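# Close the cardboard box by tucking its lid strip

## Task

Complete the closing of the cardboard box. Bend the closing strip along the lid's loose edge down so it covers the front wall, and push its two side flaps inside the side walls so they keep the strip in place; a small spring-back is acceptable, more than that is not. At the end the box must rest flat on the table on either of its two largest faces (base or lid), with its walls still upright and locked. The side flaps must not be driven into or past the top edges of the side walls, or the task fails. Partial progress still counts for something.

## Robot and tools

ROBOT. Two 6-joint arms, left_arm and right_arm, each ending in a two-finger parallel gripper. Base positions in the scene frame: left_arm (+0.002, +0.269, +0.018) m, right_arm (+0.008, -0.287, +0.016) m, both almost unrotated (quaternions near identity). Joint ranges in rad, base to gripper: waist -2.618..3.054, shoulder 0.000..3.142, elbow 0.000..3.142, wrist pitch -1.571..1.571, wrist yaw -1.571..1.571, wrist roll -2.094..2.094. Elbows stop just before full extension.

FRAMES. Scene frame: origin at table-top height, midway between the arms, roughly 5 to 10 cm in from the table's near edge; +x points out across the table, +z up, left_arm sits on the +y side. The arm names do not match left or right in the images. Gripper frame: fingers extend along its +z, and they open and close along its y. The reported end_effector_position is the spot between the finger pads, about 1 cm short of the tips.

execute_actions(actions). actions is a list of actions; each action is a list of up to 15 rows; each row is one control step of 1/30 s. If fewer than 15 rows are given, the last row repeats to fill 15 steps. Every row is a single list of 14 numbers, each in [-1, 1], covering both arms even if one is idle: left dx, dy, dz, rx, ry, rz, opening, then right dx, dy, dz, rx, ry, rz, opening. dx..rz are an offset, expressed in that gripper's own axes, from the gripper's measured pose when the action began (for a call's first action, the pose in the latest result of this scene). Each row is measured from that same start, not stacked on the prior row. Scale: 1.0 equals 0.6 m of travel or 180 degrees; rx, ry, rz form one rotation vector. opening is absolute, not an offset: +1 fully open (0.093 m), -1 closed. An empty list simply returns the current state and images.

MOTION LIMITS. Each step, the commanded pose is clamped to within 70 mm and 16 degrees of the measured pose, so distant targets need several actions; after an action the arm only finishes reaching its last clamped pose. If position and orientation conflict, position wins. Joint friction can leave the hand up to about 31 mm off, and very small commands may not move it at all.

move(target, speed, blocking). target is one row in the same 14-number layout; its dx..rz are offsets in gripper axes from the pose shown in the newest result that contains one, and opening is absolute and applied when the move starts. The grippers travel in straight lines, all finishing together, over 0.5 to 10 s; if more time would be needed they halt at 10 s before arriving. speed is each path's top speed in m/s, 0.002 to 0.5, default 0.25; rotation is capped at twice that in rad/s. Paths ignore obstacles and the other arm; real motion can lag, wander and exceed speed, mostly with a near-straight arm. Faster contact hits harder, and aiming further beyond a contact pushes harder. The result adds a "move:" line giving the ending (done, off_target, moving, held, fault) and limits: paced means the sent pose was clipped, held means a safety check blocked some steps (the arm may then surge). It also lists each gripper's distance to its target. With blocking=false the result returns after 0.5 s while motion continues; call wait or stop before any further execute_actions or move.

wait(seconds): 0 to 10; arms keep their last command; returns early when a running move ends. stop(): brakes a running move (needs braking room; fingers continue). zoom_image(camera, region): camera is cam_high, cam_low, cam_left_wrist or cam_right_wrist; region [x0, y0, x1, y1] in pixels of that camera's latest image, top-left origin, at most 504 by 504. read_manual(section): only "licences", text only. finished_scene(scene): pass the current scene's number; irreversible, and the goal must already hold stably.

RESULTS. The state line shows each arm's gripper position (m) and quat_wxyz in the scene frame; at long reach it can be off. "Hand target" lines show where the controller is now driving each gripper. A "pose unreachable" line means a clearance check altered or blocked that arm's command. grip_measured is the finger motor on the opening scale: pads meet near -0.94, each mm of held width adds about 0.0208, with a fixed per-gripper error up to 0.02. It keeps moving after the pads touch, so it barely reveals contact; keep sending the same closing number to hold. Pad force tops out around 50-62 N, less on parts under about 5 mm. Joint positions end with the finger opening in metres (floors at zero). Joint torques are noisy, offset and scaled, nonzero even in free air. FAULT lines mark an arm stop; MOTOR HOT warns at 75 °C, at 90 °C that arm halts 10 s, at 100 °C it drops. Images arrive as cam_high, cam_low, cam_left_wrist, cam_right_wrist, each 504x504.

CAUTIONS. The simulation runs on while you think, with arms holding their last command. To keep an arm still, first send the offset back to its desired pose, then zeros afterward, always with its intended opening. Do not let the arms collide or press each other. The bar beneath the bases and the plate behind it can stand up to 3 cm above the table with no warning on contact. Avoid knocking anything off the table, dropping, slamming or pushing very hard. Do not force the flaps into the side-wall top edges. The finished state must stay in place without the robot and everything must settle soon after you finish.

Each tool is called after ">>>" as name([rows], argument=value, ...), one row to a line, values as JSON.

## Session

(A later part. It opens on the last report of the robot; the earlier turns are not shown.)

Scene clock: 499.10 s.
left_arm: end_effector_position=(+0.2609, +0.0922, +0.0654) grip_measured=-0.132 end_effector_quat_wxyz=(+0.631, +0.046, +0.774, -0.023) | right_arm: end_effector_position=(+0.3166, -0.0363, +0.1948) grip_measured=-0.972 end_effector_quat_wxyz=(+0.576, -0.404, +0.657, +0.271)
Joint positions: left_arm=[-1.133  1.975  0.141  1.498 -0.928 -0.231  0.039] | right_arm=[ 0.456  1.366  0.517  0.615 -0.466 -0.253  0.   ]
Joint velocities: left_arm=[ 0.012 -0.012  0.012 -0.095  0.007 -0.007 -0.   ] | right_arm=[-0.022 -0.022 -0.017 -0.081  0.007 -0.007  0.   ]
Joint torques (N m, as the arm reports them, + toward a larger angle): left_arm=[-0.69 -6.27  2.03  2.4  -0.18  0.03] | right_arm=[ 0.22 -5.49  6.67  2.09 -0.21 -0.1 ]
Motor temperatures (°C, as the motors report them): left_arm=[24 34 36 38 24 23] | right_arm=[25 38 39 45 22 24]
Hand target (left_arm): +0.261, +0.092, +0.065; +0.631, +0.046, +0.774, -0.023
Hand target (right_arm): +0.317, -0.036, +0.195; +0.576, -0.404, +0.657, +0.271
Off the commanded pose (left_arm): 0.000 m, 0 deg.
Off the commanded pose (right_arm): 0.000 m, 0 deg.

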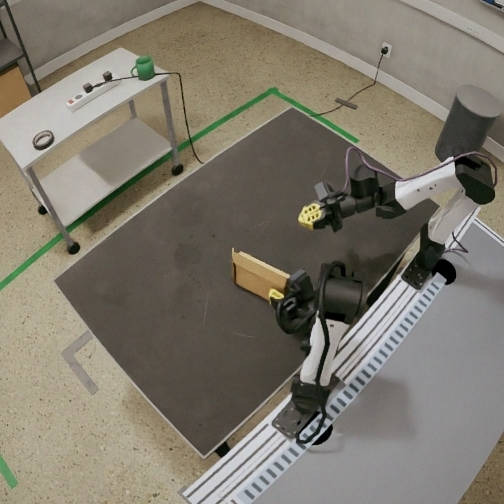

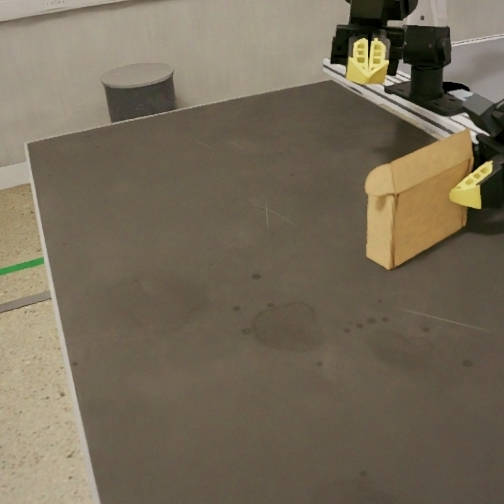

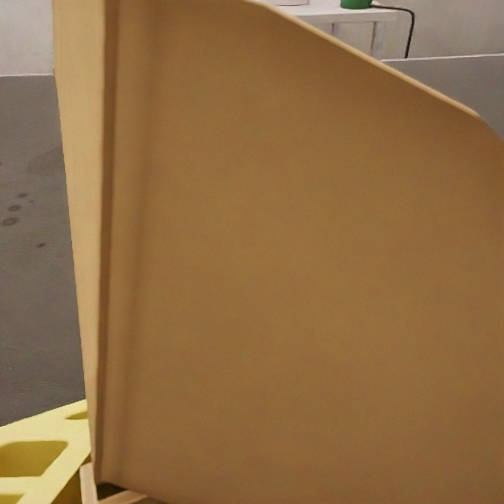

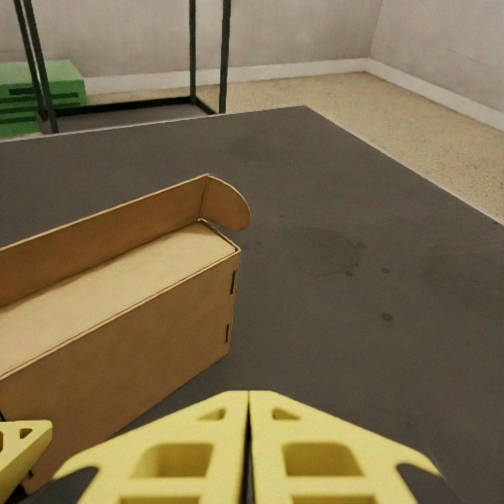

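>>> move(target=[-0.01,-0.02,0.03,0.272,0,0.056,-0.15, 0,0,0,0,0,0,-1], speed=0.1)

>>> move(target=[0,0,0,0,0,0,1, 0,0,0,0,0,0,-1])

Scene clock: 514.50 s.
left_arm: end_effector_position=(+0.2757, +0.0791, +0.0700) grip_measured=-0.131 end_effector_quat_wxyz=(+0.560, +0.366, +0.685, -0.287) | right_arm: end_effector_position=(+0.3166, -0.0363, +0.1948) grip_measured=-0.972 end_effector_quat_wxyz=(+0.576, -0.404, +0.657, +0.271)
Joint positions: left_arm=[-0.39   1.94   0.133  1.533  0.638  0.199  0.039] | right_arm=[ 0.456  1.366  0.517  0.615 -0.466 -0.253  0.   ]
Joint velocities: left_arm=[-0.027 -0.007  0.007 -0.051 -0.051 -0.007  0.   ] | right_arm=[-0.002 -0.017  0.017 -0.051 -0.022 -0.037  0.   ]
Joint torques (N m, as the arm reports them, + toward a larger angle): left_arm=[-0.01 -4.84  4.21  2.4   0.18  0.12] | right_arm=[ 0.33 -5.37  6.81  2.07 -0.17 -0.09]
Motor temperatures (°C, as the motors report them): left_arm=[24 34 35 38 24 23] | right_arm=[25 37 40 45 22 24]
Hand target (left_arm): +0.281, +0.079, +0.066; +0.558, +0.368, +0.686, -0.287
Hand target (right_arm): +0.317, -0.036, +0.195; +0.576, -0.404, +0.657, +0.271
Off the commanded pose (left_arm): 0.004 m, 1 deg.
Off the commanded pose (right_arm): 0.000 m, 0 deg.
move: done

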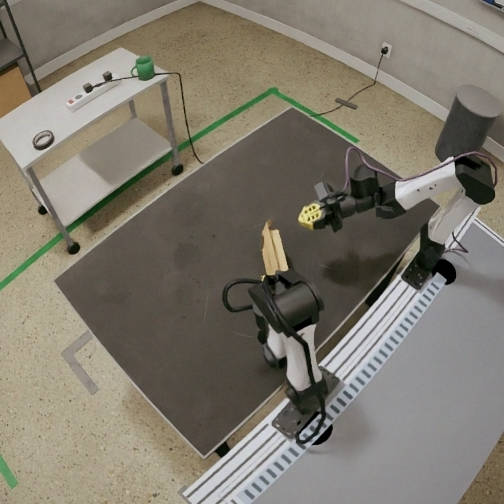

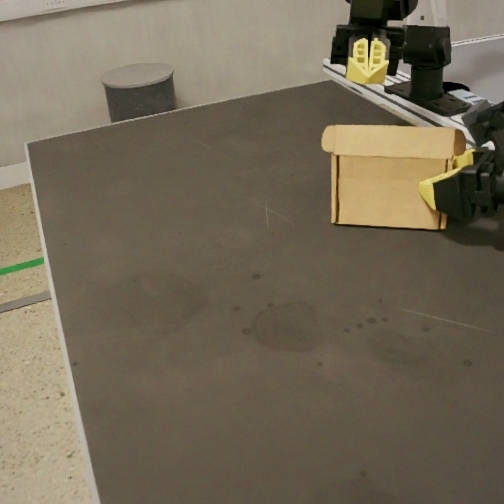

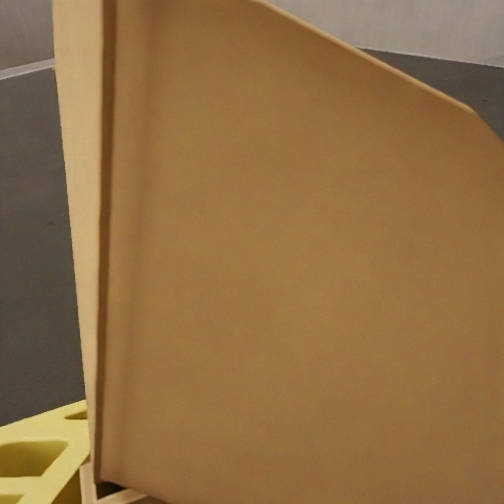

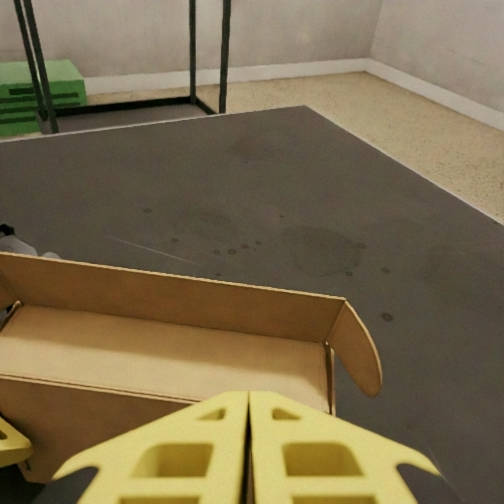

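Scene clock: 515.00 s.
left_arm: end_effector_position=(+0.2758, +0.0791, +0.0700) grip_measured=+0.988 end_effector_quat_wxyz=(+0.560, +0.366, +0.685, -0.287) | right_arm: end_effector_position=(+0.3166, -0.0363, +0.1948) grip_measured=-0.972 end_effector_quat_wxyz=(+0.576, -0.404, +0.657, +0.271)
Joint positions: left_arm=[-0.39   1.94   0.133  1.533  0.638  0.199  0.093] | right_arm=[ 0.456  1.366  0.517  0.615 -0.466 -0.253  0.   ]
Joint velocities: left_arm=[-0.007 -0.007 -0.007  0.022 -0.022 -0.037  0.   ] | right_arm=[ 0.017 -0.002 -0.002 -0.066 -0.022 -0.007  0.   ]
Joint torques (N m, as the arm reports them, + toward a larger angle): left_arm=[-0.56 -6.37  2.36  2.62  0.08  0.06] | right_arm=[ 0.26 -5.54  6.67  2.12 -0.17 -0.08]
Motor temperatures (°C, as the motors report them): left_arm=[24 34 35 38 24 23] | right_arm=[25 37 40 45 22 24]
Hand target (left_arm): +0.276, +0.079, +0.070; +0.560, +0.366, +0.685, -0.287
Hand target (right_arm): +0.317, -0.036, +0.195; +0.576, -0.404, +0.657, +0.271
Off the commanded pose (left_arm): 0.000 m, 0 deg.
Off the commanded pose (right_arm): 0.000 m, 0 deg.
move: done

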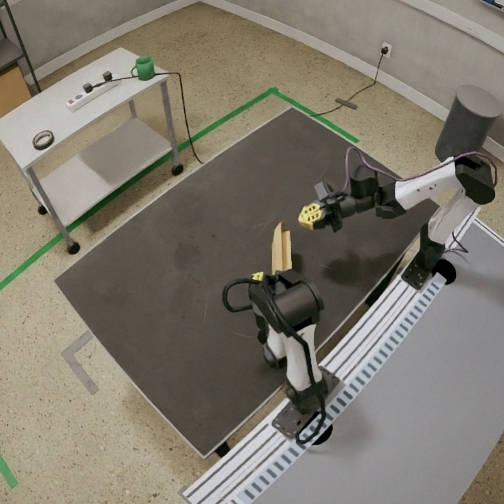

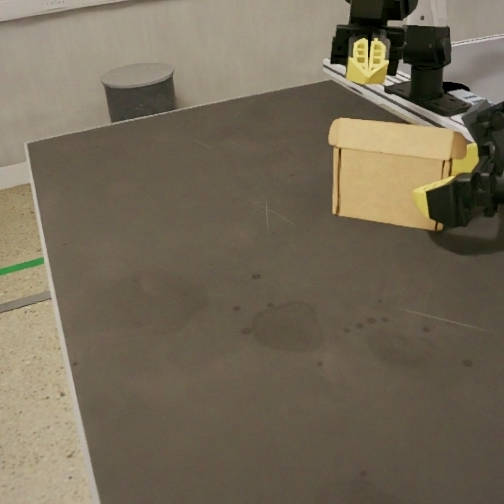

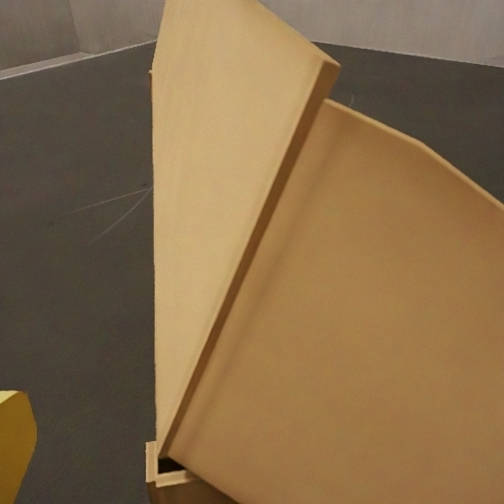

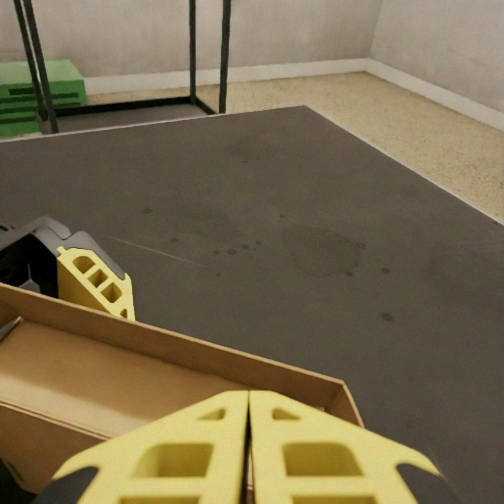

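>>> move(target=[0.03,-0.02,0.0,-0.071,0.02,-0.015,1, 0,0,0,0,0,0,-1], speed=0.06)

>>> execute_actions([
  [[0,0,0,0,0,0,0.6,0,0,0,0,0,0,-1],[0,0,0,0,0,0,0.55,0,0,0,0,0,0,-1],[0,0,0,0,0,0,0.5,0,0,0,0,0,0,-1],[0,0,0,0,0,0,0.46,0,0,0,0,0,0,-1],[0,0,0,0,0,0,0.42,0,0,0,0,0,0,-1],[0,0,0,0,0,0,0.38,0,0,0,0,0,0,-1],[0,0,0,0,0,0,0.34,0,0,0,0,0,0,-1],[0,0,0,0,0,0,0.3,0,0,0,0,0,0,-1],[0,0,0,0,0,0,0.26,0,0,0,0,0,0,-1],[0,0,0,0,0,0,0.22,0,0,0,0,0,0,-1],[0,0,0,0,0,0,0.18,0,0,0,0,0,0,-1],[0,0,0,0,0,0,0.14,0,0,0,0,0,0,-1],[0,0,0,0,0,0,0.1,0,0,0,0,0,0,-1],[0,0,0,0,0,0,0.05,0,0,0,0,0,0,-1],[0,0,0,0,0,0,0.0,0,0,0,0,0,0,-1]],
  [[0,0,0,0,0,0,-0.1,0,0,0,0,0,0,-1],[0,0,0,0,0,0,-0.2,0,0,0,0,0,0,-1],[0,0,0,0,0,0,-0.25,0,0,0,0,0,0,-1]],
])

Scene clock: 528.77 s.
left_arm: end_effector_position=(+0.2700, +0.0738, +0.0528) grip_measured=+0.988 end_effector_quat_wxyz=(+0.555, +0.302, +0.747, -0.205) | right_arm: end_effector_position=(+0.3166, -0.0363, +0.1948) grip_measured=-0.972 end_effector_quat_wxyz=(+0.576, -0.404, +0.657, +0.271)
Joint positions: left_arm=[-0.625  1.94   0.078  1.547  0.183  0.108  0.093] | right_arm=[ 0.456  1.366  0.517  0.615 -0.466 -0.253  0.   ]
Joint velocities: left_arm=[-0.007  0.002  0.017 -0.051 -0.022 -0.007 -0.001] | right_arm=[ 0.017  0.002 -0.012 -0.007  0.037 -0.007  0.   ]
Joint torques (N m, as the arm reports them, + toward a larger angle): left_arm=[-1.54 -6.72  0.25  2.84 -0.05  0.  ] | right_arm=[ 0.29 -5.36  6.75  2.09 -0.17 -0.07]
Motor temperatures (°C, as the motors report them): left_arm=[24 35 34 39 24 23] | right_arm=[25 37 40 46 22 24]
Hand target (left_arm): +0.264, +0.075, +0.053; +0.552, +0.301, +0.749, -0.206
Hand target (right_arm): +0.317, -0.036, +0.195; +0.576, -0.404, +0.657, +0.271
Off the commanded pose (left_arm): 0.006 m, 2 deg.
Off the commanded pose (right_arm): 0.000 m, 0 deg.
joint sent to its limit (left arm) — the command would take joint 4 (wrist pitch) past its upper limit, so that joint was sent only as far as its limit.
move: done

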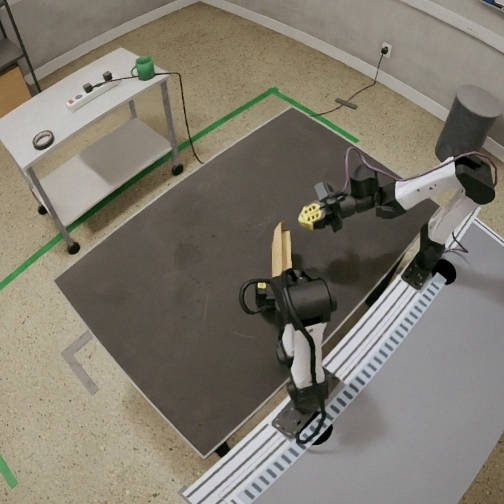

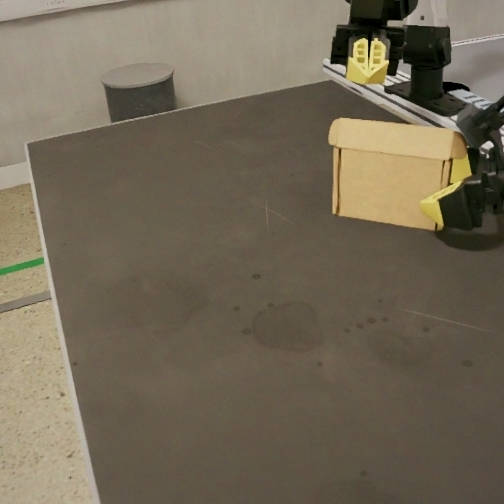

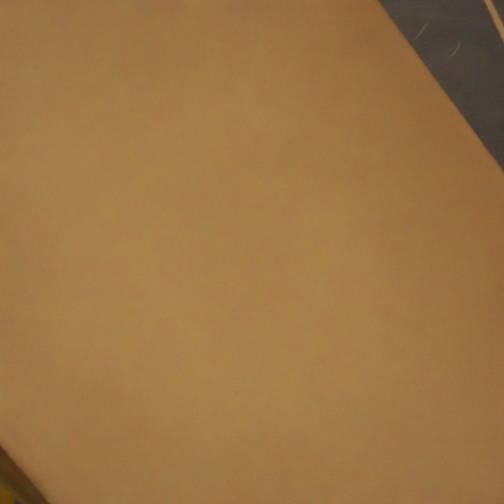

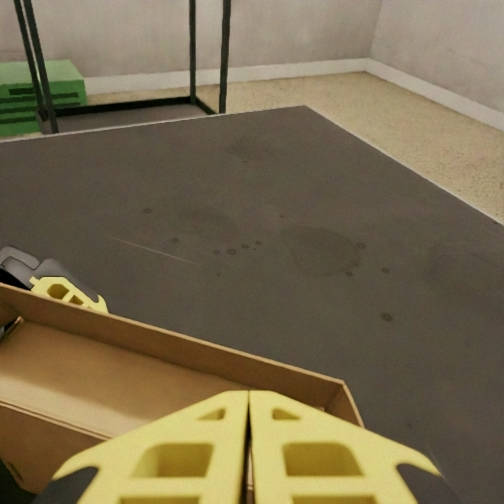

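Scene clock: 529.77 s.
left_arm: end_effector_position=(+0.2700, +0.0738, +0.0528) grip_measured=-0.234 end_effector_quat_wxyz=(+0.555, +0.302, +0.747, -0.205) | right_arm: end_effector_position=(+0.3166, -0.0363, +0.1948) grip_measured=-0.972 end_effector_quat_wxyz=(+0.576, -0.404, +0.657, +0.271)
Joint positions: left_arm=[-0.625  1.94   0.078  1.547  0.183  0.108  0.034] | right_arm=[ 0.456  1.366  0.517  0.615 -0.466 -0.253  0.   ]
Joint velocities: left_arm=[-0.002 -0.007 -0.002 -0.007  0.022  0.037 -0.   ] | right_arm=[0.017 0.002 0.002 0.095 0.007 0.007 0.   ]
Joint torques (N m, as the arm reports them, + toward a larger angle): left_arm=[-0.69 -5.94  1.97  2.76  0.01  0.04] | right_arm=[ 0.26 -5.4   6.71  2.08 -0.16 -0.03]
Motor temperatures (°C, as the motors report them): left_arm=[24 35 34 39 24 23] | right_arm=[25 37 40 46 22 24]
Hand target (left_arm): +0.270, +0.074, +0.053; +0.555, +0.302, +0.747, -0.205
Hand target (right_arm): +0.317, -0.036, +0.195; +0.576, -0.404, +0.657, +0.271
Off the commanded pose (left_arm): 0.000 m, 0 deg.
Off the commanded pose (right_arm): 0.000 m, 0 deg.

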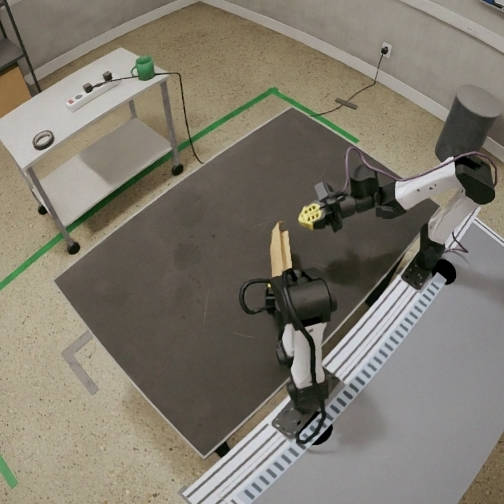

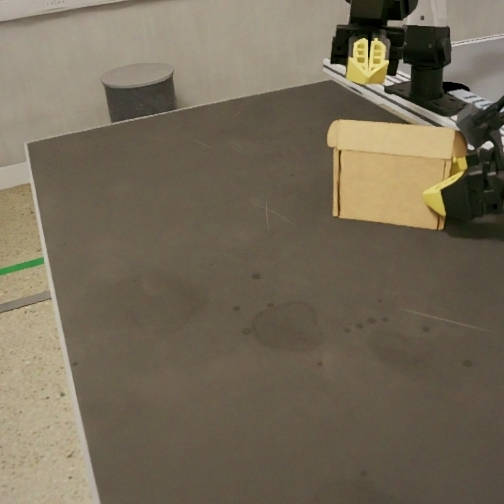

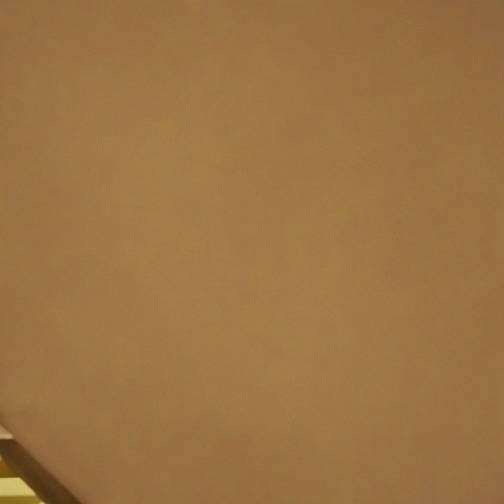

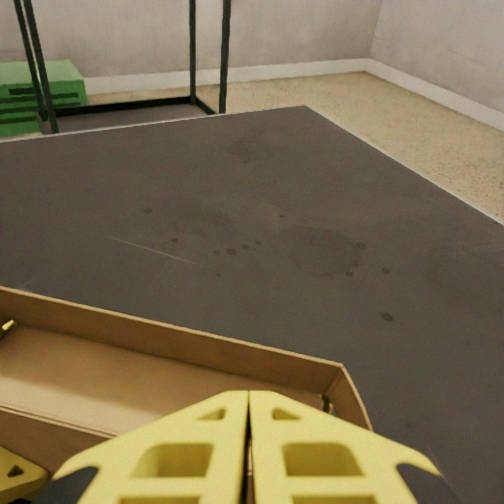

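>>> move(target=[-0.04,0,0.112,0,0,0,-0.25, -0.03,0,-0.08,0,0,0,-1], speed=0.08)

>>> move(target=[0,0,0,0,0,0,0.35, 0,0,0,0,0,0,-1])

>>> move(target=[0.0,0,-0.015,0,-0.085,0,0.35, 0,0,0,0,0,0,-1], speed=0.06)

Scene clock: 537.77 s.
left_arm: end_effector_position=(+0.3197, +0.0301, +0.0611) grip_measured=-0.234 end_effector_quat_wxyz=(+0.561, +0.301, +0.744, -0.204) | right_arm: end_effector_position=(+0.2975, -0.0681, +0.2356) grip_measured=-0.972 end_effector_quat_wxyz=(+0.590, -0.401, +0.648, +0.267)
Joint positions: left_arm=[-0.679  1.94   0.335  1.305  0.127  0.094  0.034] | right_arm=[ 0.382  1.113  0.517  0.387 -0.532 -0.272  0.   ]
Joint velocities: left_arm=[-0.002 -0.012 -0.002  0.007 -0.051 -0.022 -0.   ] | right_arm=[ 0.002 -0.007 -0.012 -0.125 -0.007  0.037  0.   ]
Joint torques (N m, as the arm reports them, + toward a larger angle): left_arm=[-1.58 -6.33  5.64  2.6  -0.04 -0.01] | right_arm=[-0.58 -4.61  5.54  1.92 -0.31 -0.1 ]
Motor temperatures (°C, as the motors report them): left_arm=[24 35 34 40 24 23] | right_arm=[25 36 40 46 22 24]
Hand target (left_arm): +0.321, +0.025, +0.057; +0.556, +0.302, +0.747, -0.205
Hand target (right_arm): +0.292, -0.072, +0.222; +0.576, -0.405, +0.657, +0.270
Off the commanded pose (left_arm): 0.008 m, 1 deg.
Off the commanded pose (right_arm): 0.016 m, 2 deg.
move: off_target (right_arm)

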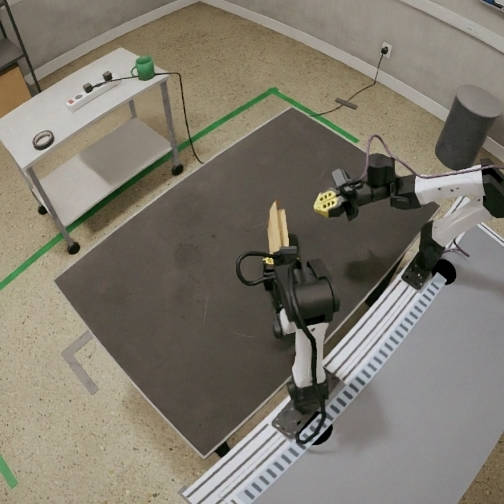

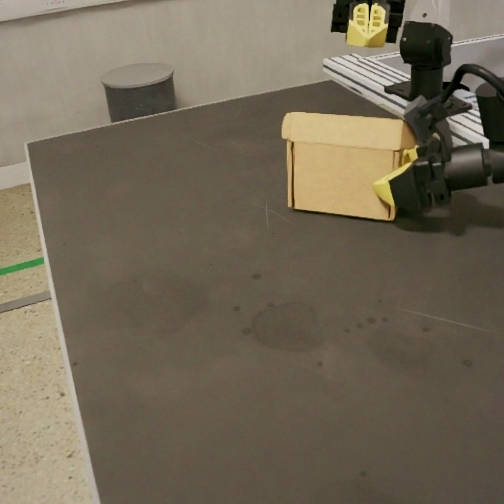

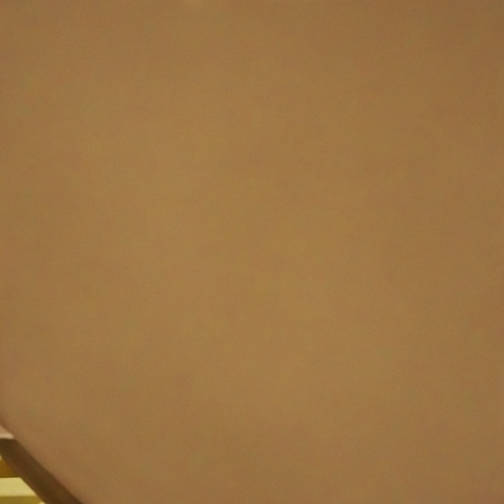

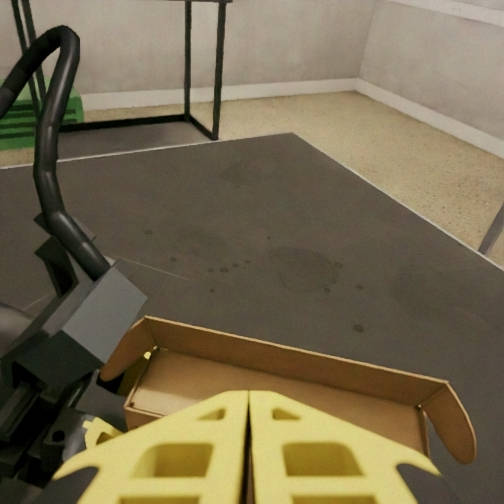

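Scene clock: 538.27 s.
left_arm: end_effector_position=(+0.3197, +0.0301, +0.0611) grip_measured=+0.348 end_effector_quat_wxyz=(+0.561, +0.301, +0.744, -0.204) | right_arm: end_effector_position=(+0.2975, -0.0681, +0.2355) grip_measured=-0.972 end_effector_quat_wxyz=(+0.590, -0.401, +0.648, +0.267)
Joint positions: left_arm=[-0.679  1.94   0.335  1.305  0.127  0.094  0.062] | right_arm=[ 0.382  1.113  0.517  0.387 -0.532 -0.272  0.   ]
Joint velocities: left_arm=[ 0.007 -0.002 -0.022  0.081 -0.007 -0.066 -0.   ] | right_arm=[ 0.002 -0.017 -0.002  0.007 -0.051  0.022  0.   ]
Joint torques (N m, as the arm reports them, + toward a larger angle): left_arm=[-0.64 -7.73  3.95  2.8  -0.04  0.02] | right_arm=[ 0.14 -3.78  7.34  2.05 -0.17 -0.08]
Motor temperatures (°C, as the motors report them): left_arm=[24 35 34 40 24 23] | right_arm=[25 36 40 46 22 24]
Hand target (left_arm): +0.320, +0.030, +0.061; +0.561, +0.301, +0.744, -0.204
Hand target (right_arm): +0.297, -0.068, +0.235; +0.590, -0.401, +0.648, +0.267
Off the commanded pose (left_arm): 0.000 m, 0 deg.
Off the commanded pose (right_arm): 0.000 m, 0 deg.
move: done

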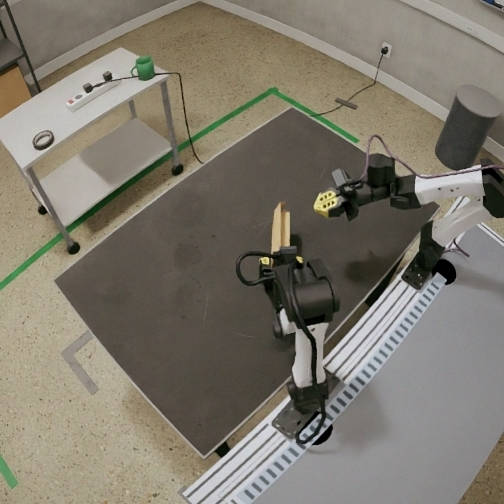

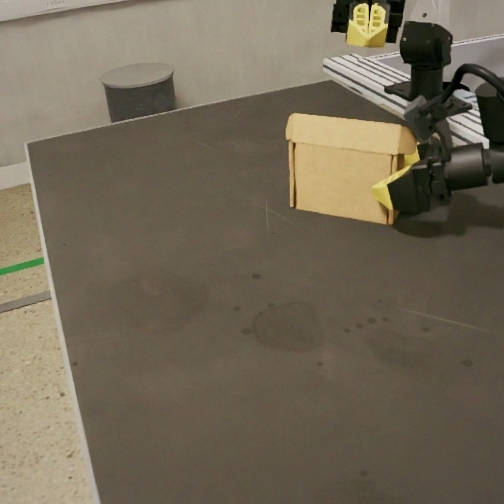

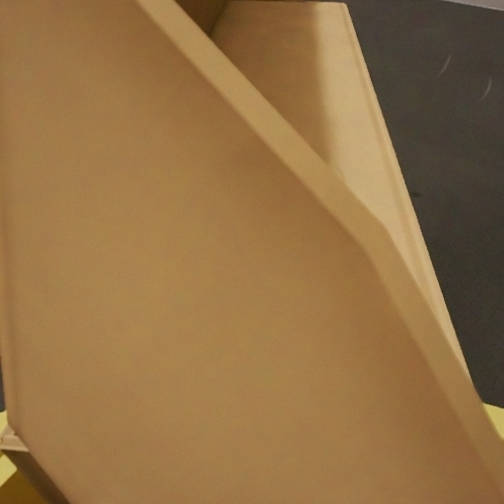

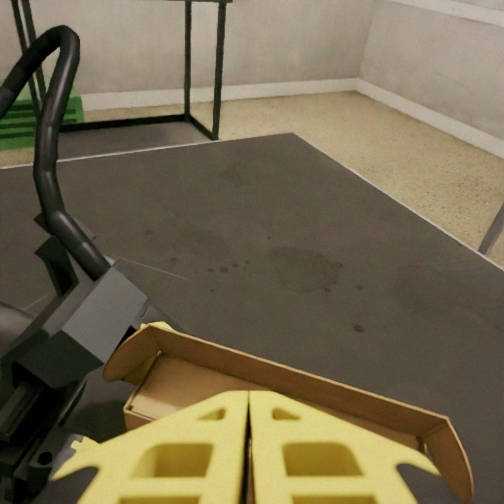

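Scene clock: 540.73 s.
left_arm: end_effector_position=(+0.3195, +0.0304, +0.0718) grip_measured=+0.348 end_effector_quat_wxyz=(+0.602, +0.295, +0.708, -0.223) | right_arm: end_effector_position=(+0.2975, -0.0681, +0.2355) grip_measured=-0.972 end_effector_quat_wxyz=(+0.590, -0.401, +0.648, +0.267)
Joint positions: left_arm=[-0.663  2.047  0.313  1.547  0.166  0.088  0.062] | right_arm=[ 0.382  1.113  0.517  0.387 -0.532 -0.272  0.   ]
Joint velocities: left_arm=[ 0.002  0.002 -0.007 -0.066 -0.007 -0.022 -0.001] | right_arm=[ 0.007 -0.022 -0.007 -0.022 -0.051 -0.066  0.   ]
Joint torques (N m, as the arm reports them, + toward a larger angle): left_arm=[-0.06 -7.16  1.28  2.85  0.06  0.04] | right_arm=[ 0.16 -3.65  7.28  2.06 -0.19 -0.1 ]
Motor temperatures (°C, as the motors report them): left_arm=[24 35 34 40 24 23] | right_arm=[25 36 41 46 22 24]
Hand target (left_arm): +0.314, +0.036, +0.064; +0.591, +0.296, +0.716, -0.223
Hand target (right_arm): +0.297, -0.068, +0.235; +0.590, -0.401, +0.648, +0.267
Off the commanded pose (left_arm): 0.012 m, 9 deg.
Off the commanded pose (right_arm): 0.000 m, 0 deg.
joint sent to its limit (left arm) — the command would take joint 4 (wrist pitch) past its upper limit, so that joint was sent only as far as its limit.
move: off_target (left_arm)

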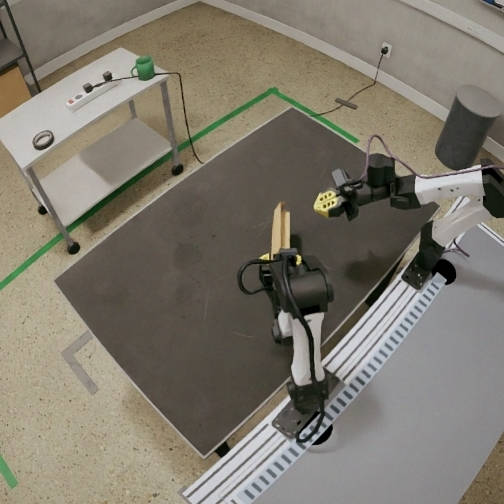

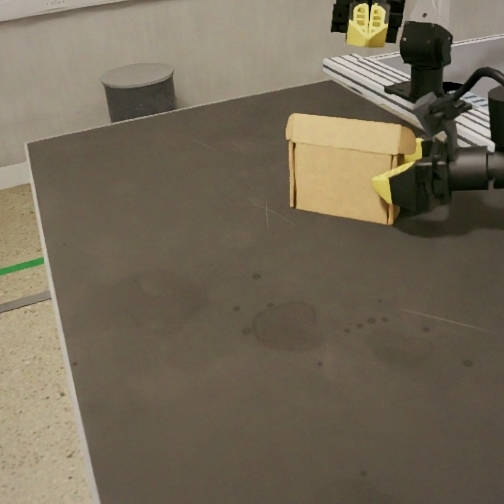

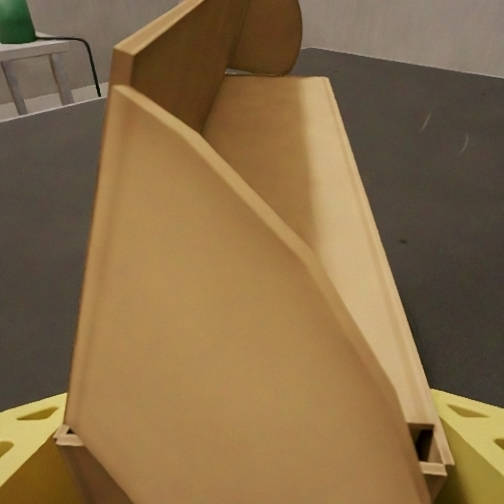

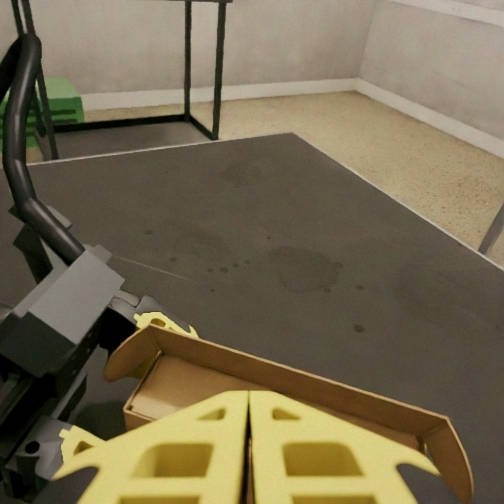

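>>> move(target=[0.015,0,-0.025,0.022,0,0,0.35, 0,0,0,0,0,0,-1], speed=0.04)

>>> execute_actions([
  [[0,0,0,0,0,0,0.3,0,0,0,0,0,0,-1],[0,0,0,0,0,0,0.26,0,0,0,0,0,0,-1],[0,0,0,0,0,0,0.22,0,0,0,0,0,0,-1],[0,0,0,0,0,0,0.18,0,0,0,0,0,0,-1],[0,0,0,0,0,0,0.14,0,0,0,0,0,0,-1],[0,0,0,0,0,0,0.1,0,0,0,0,0,0,-1],[0,0,0,0,0,0,0.05,0,0,0,0,0,0,-1],[0,0,0,0,0,0,0.0,0,0,0,0,0,0,-1],[0,0,0,0,0,0,-0.1,0,0,0,0,0,0,-1],[0,0,0,0,0,0,-0.2,0,0,0,0,0,0,-1],[0,0,0,0,0,0,-0.25,0,0,0,0,0,0,-1]],
])

Scene clock: 551.47 s.
left_arm: end_effector_position=(+0.3135, +0.0376, +0.0675) grip_measured=+0.348 end_effector_quat_wxyz=(+0.587, +0.316, +0.703, -0.246) | right_arm: end_effector_position=(+0.2975, -0.0681, +0.2355) grip_measured=-0.972 end_effector_quat_wxyz=(+0.590, -0.401, +0.648, +0.267)
Joint positions: left_arm=[-0.602  2.047  0.291  1.549  0.293  0.103  0.062] | right_arm=[ 0.382  1.113  0.517  0.387 -0.532 -0.272  0.   ]
Joint velocities: left_arm=[-0.012  0.017  0.007 -0.007 -0.022  0.007  0.001] | right_arm=[ 0.007  0.012 -0.002  0.022  0.007 -0.022  0.   ]
Joint torques (N m, as the arm reports them, + toward a larger angle): left_arm=[-0.01 -8.26  1.11  2.84  0.1   0.12] | right_arm=[ 0.38 -3.85  7.22  2.07 -0.14 -0.06]
Motor temperatures (°C, as the motors report them): left_arm=[24 35 34 41 24 23] | right_arm=[25 35 41 46 22 24]
Hand target (left_arm): +0.308, +0.042, +0.066; +0.583, +0.319, +0.706, -0.245
Hand target (right_arm): +0.297, -0.068, +0.235; +0.590, -0.401, +0.648, +0.267
Off the commanded pose (left_arm): 0.007 m, 1 deg.
Off the commanded pose (right_arm): 0.000 m, 0 deg.
joint sent to its limit (left arm) — the command would take joint 4 (wrist pitch) past its upper limit, so that joint was sent only as far as its limit.
move: done

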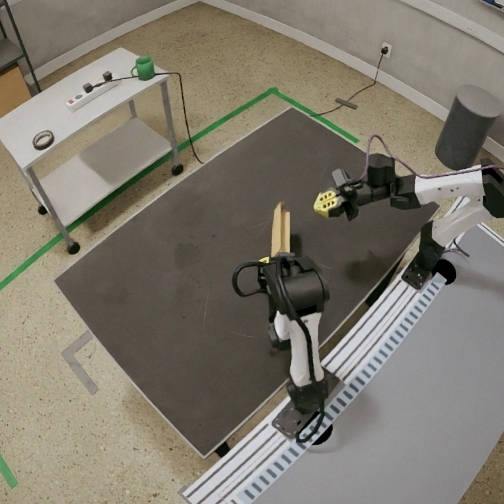

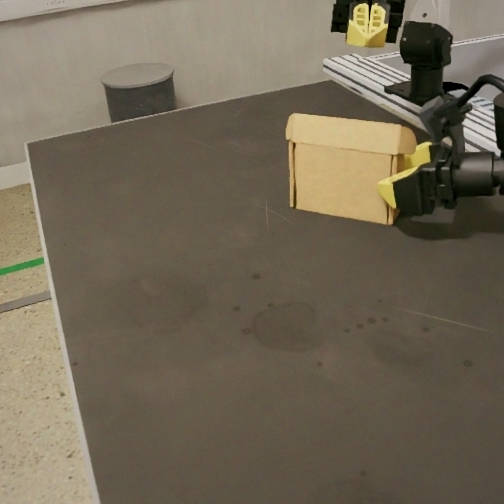

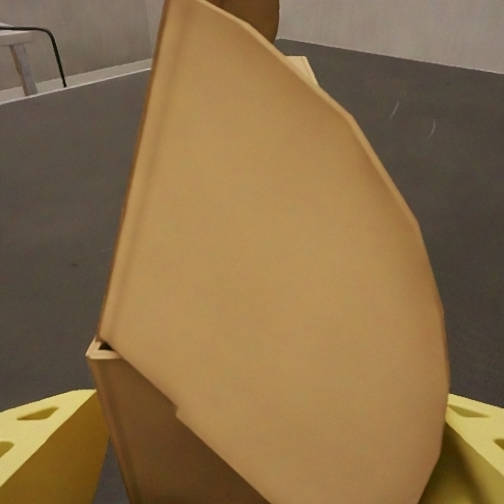

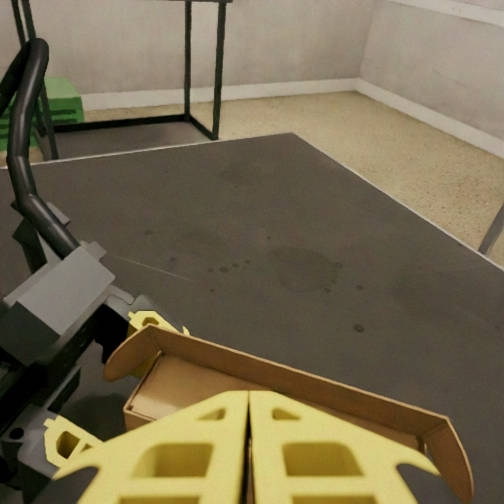

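Scene clock: 551.97 s.
left_arm: end_effector_position=(+0.3136, +0.0376, +0.0676) grip_measured=-0.233 end_effector_quat_wxyz=(+0.587, +0.316, +0.703, -0.246) | right_arm: end_effector_position=(+0.2975, -0.0681, +0.2355) grip_measured=-0.972 end_effector_quat_wxyz=(+0.590, -0.401, +0.648, +0.267)
Joint positions: left_arm=[-0.602  2.047  0.291  1.549  0.293  0.103  0.034] | right_arm=[ 0.382  1.113  0.517  0.387 -0.532 -0.272  0.   ]
Joint velocities: left_arm=[ 0.002 -0.012  0.007 -0.037  0.007  0.037  0.001] | right_arm=[-0.012  0.012 -0.002 -0.051  0.051  0.007  0.   ]
Joint torques (N m, as the arm reports them, + toward a larger angle): left_arm=[-0.66 -7.88  2.82  2.77  0.01  0.03] | right_arm=[ 0.21 -3.68  7.2   2.11 -0.17 -0.08]
Motor temperatures (°C, as the motors report them): left_arm=[24 35 34 41 24 23] | right_arm=[25 35 41 46 22 24]
Hand target (left_arm): +0.314, +0.038, +0.068; +0.587, +0.316, +0.703, -0.246
Hand target (right_arm): +0.297, -0.068, +0.235; +0.590, -0.401, +0.648, +0.267
Off the commanded pose (left_arm): 0.000 m, 0 deg.
Off the commanded pose (right_arm): 0.000 m, 0 deg.

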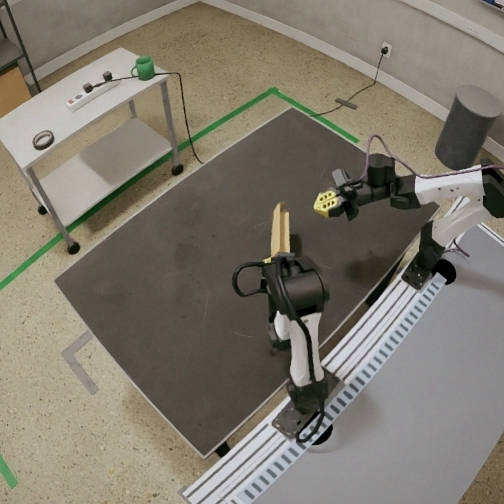

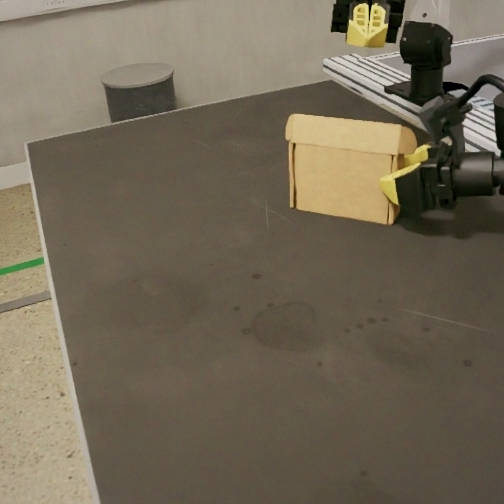

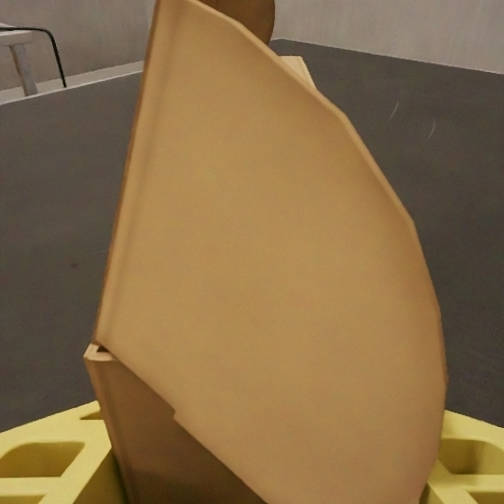

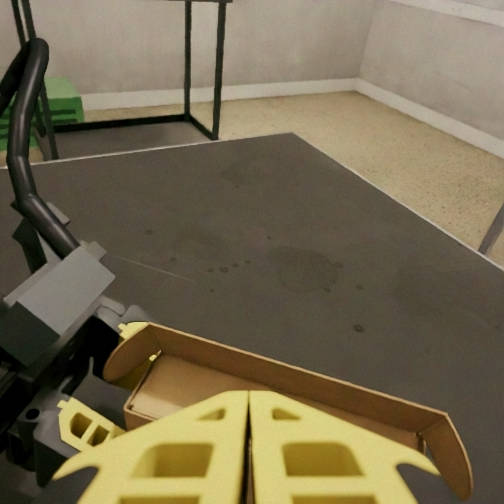

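>>> move(target=[0,0,0,0,0,0,-0.25, 0.087,-0.23,0.122,0.38,0.344,0.497,-0.48], speed=0.25)

Scene clock: 584.33 s.
left_arm: end_effector_position=(+0.3136, +0.0376, +0.0676) grip_measured=-0.233 end_effector_quat_wxyz=(+0.587, +0.316, +0.703, -0.246) | right_arm: end_effector_position=(+0.4557, -0.0914, +0.1888) grip_measured=-0.482 end_effector_quat_wxyz=(+0.092, +0.391, +0.913, +0.070)
Joint positions: left_arm=[-0.602  2.047  0.291  1.549  0.293  0.103  0.034] | right_arm=[ 0.403  2.344  2.541 -1.539  0.086  1.249  0.022]
Joint velocities: left_arm=[ 0.002 -0.007 -0.012 -0.037  0.007  0.007 -0.001] | right_arm=[-0.002 -0.007 -0.007 -0.007 -0.037 -0.007  0.   ]
Joint torques (N m, as the arm reports them, + toward a larger angle): left_arm=[-0.7  -7.71  2.88  2.75  0.01  0.05] | right_arm=[  0.   -12.49   7.21   0.51  -0.13  -0.01]
Motor temperatures (°C, as the motors report them): left_arm=[24 37 33 41 24 23] | right_arm=[25 35 43 46 22 24]
Hand target (left_arm): +0.314, +0.038, +0.068; +0.587, +0.316, +0.703, -0.246
Hand target (right_arm): +0.455, -0.090, +0.185; +0.081, +0.396, +0.912, +0.072
Off the commanded pose (left_arm): 0.000 m, 0 deg.
Off the commanded pose (right_arm): 0.002 m, 13 deg.
joint sent to its limit (right arm) — the command would take joint 4 (wrist pitch) past its lower limit, so that joint was sent only as far as its limit.
move: off_target (right_arm)

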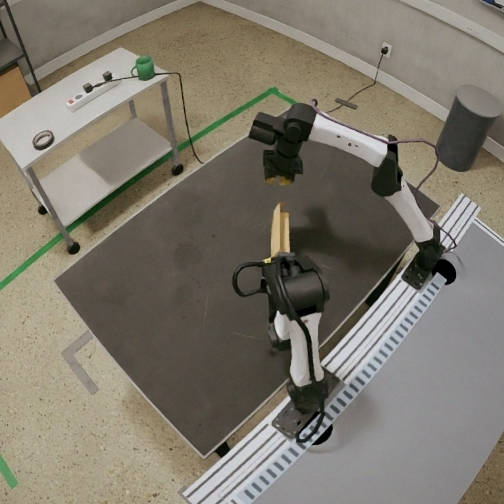

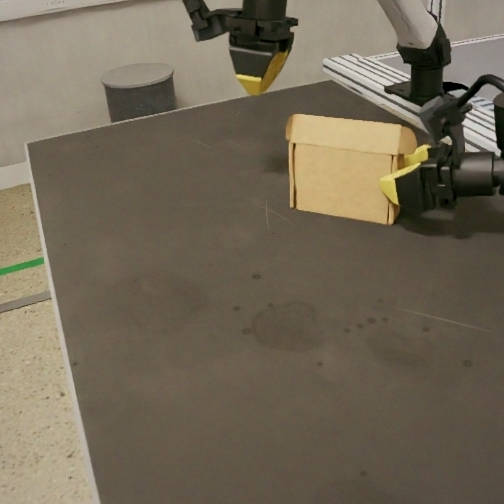

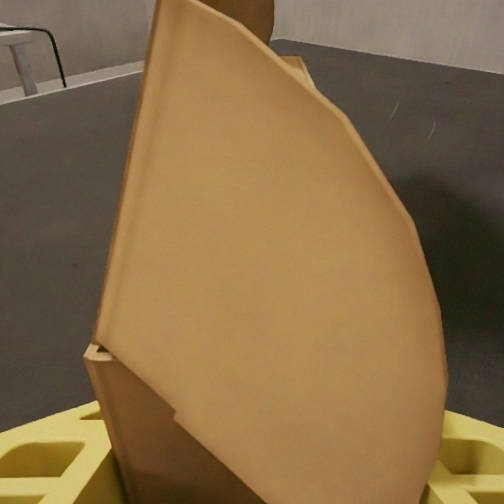

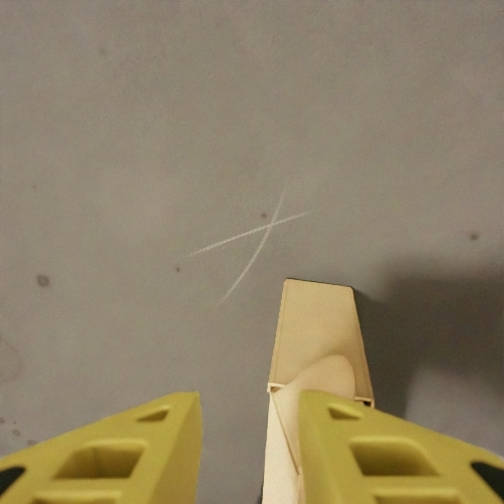

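>>> move(target=[0,0,0,0,0,0,-0.25, 0,-0.031,0.09,0,0,0,-0.48], speed=0.1)

Scene clock: 592.37 s.
left_arm: end_effector_position=(+0.3136, +0.0376, +0.0676) grip_measured=-0.233 end_effector_quat_wxyz=(+0.587, +0.316, +0.703, -0.246) | right_arm: end_effector_position=(+0.4560, -0.0983, +0.1366) grip_measured=-0.482 end_effector_quat_wxyz=(+0.095, +0.392, +0.912, +0.072)
Joint positions: left_arm=[-0.602  2.047  0.291  1.549  0.293  0.103  0.034] | right_arm=[ 0.385  2.214  2.102 -1.221  0.084  1.233  0.022]
Joint velocities: left_arm=[-0.012  0.007  0.007 -0.022 -0.051  0.051 -0.   ] | right_arm=[-0.012  0.002 -0.002 -0.022 -0.066 -0.037 -0.001]
Joint torques (N m, as the arm reports them, + toward a larger angle): left_arm=[-0.6  -7.7   2.84  2.76  0.02  0.06] | right_arm=[ -0.13 -14.08   4.71   0.77  -0.01  -0.15]
Motor temperatures (°C, as the motors report them): left_arm=[24 37 33 42 24 23] | right_arm=[25 38 43 43 22 24]
Hand target (left_arm): +0.314, +0.038, +0.068; +0.587, +0.316, +0.703, -0.246
Hand target (right_arm): +0.454, -0.101, +0.133; +0.092, +0.391, +0.913, +0.069
Off the commanded pose (left_arm): 0.000 m, 0 deg.
Off the commanded pose (right_arm): 0.005 m, 0 deg.
move: done

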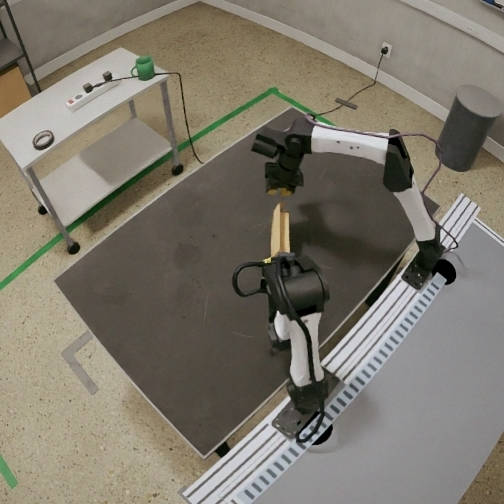

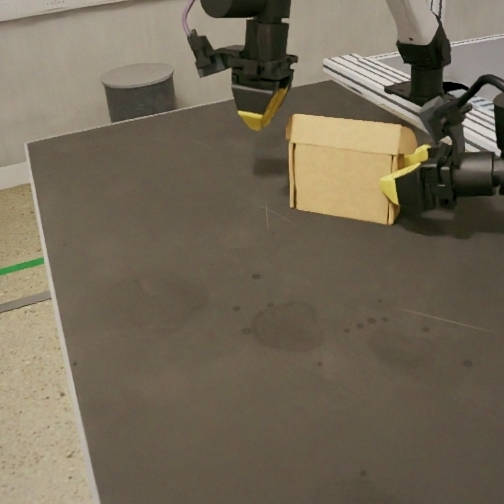

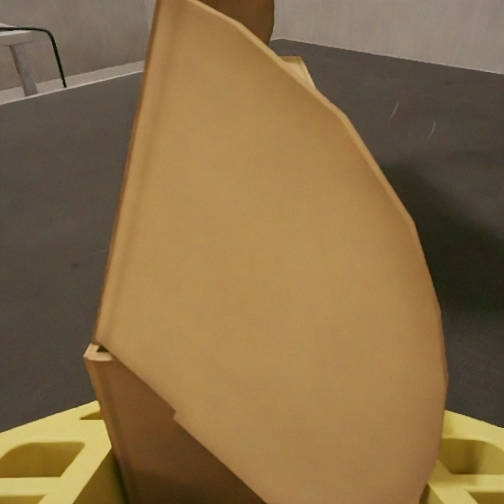

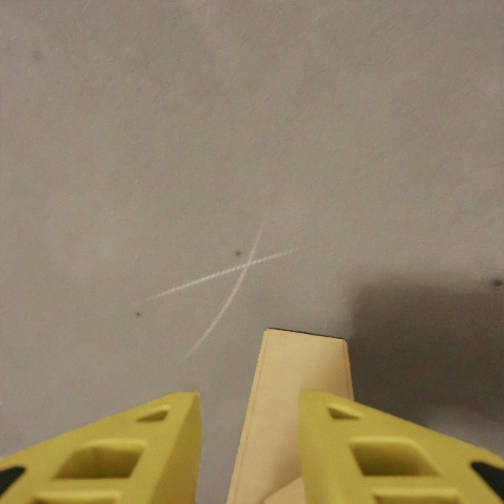

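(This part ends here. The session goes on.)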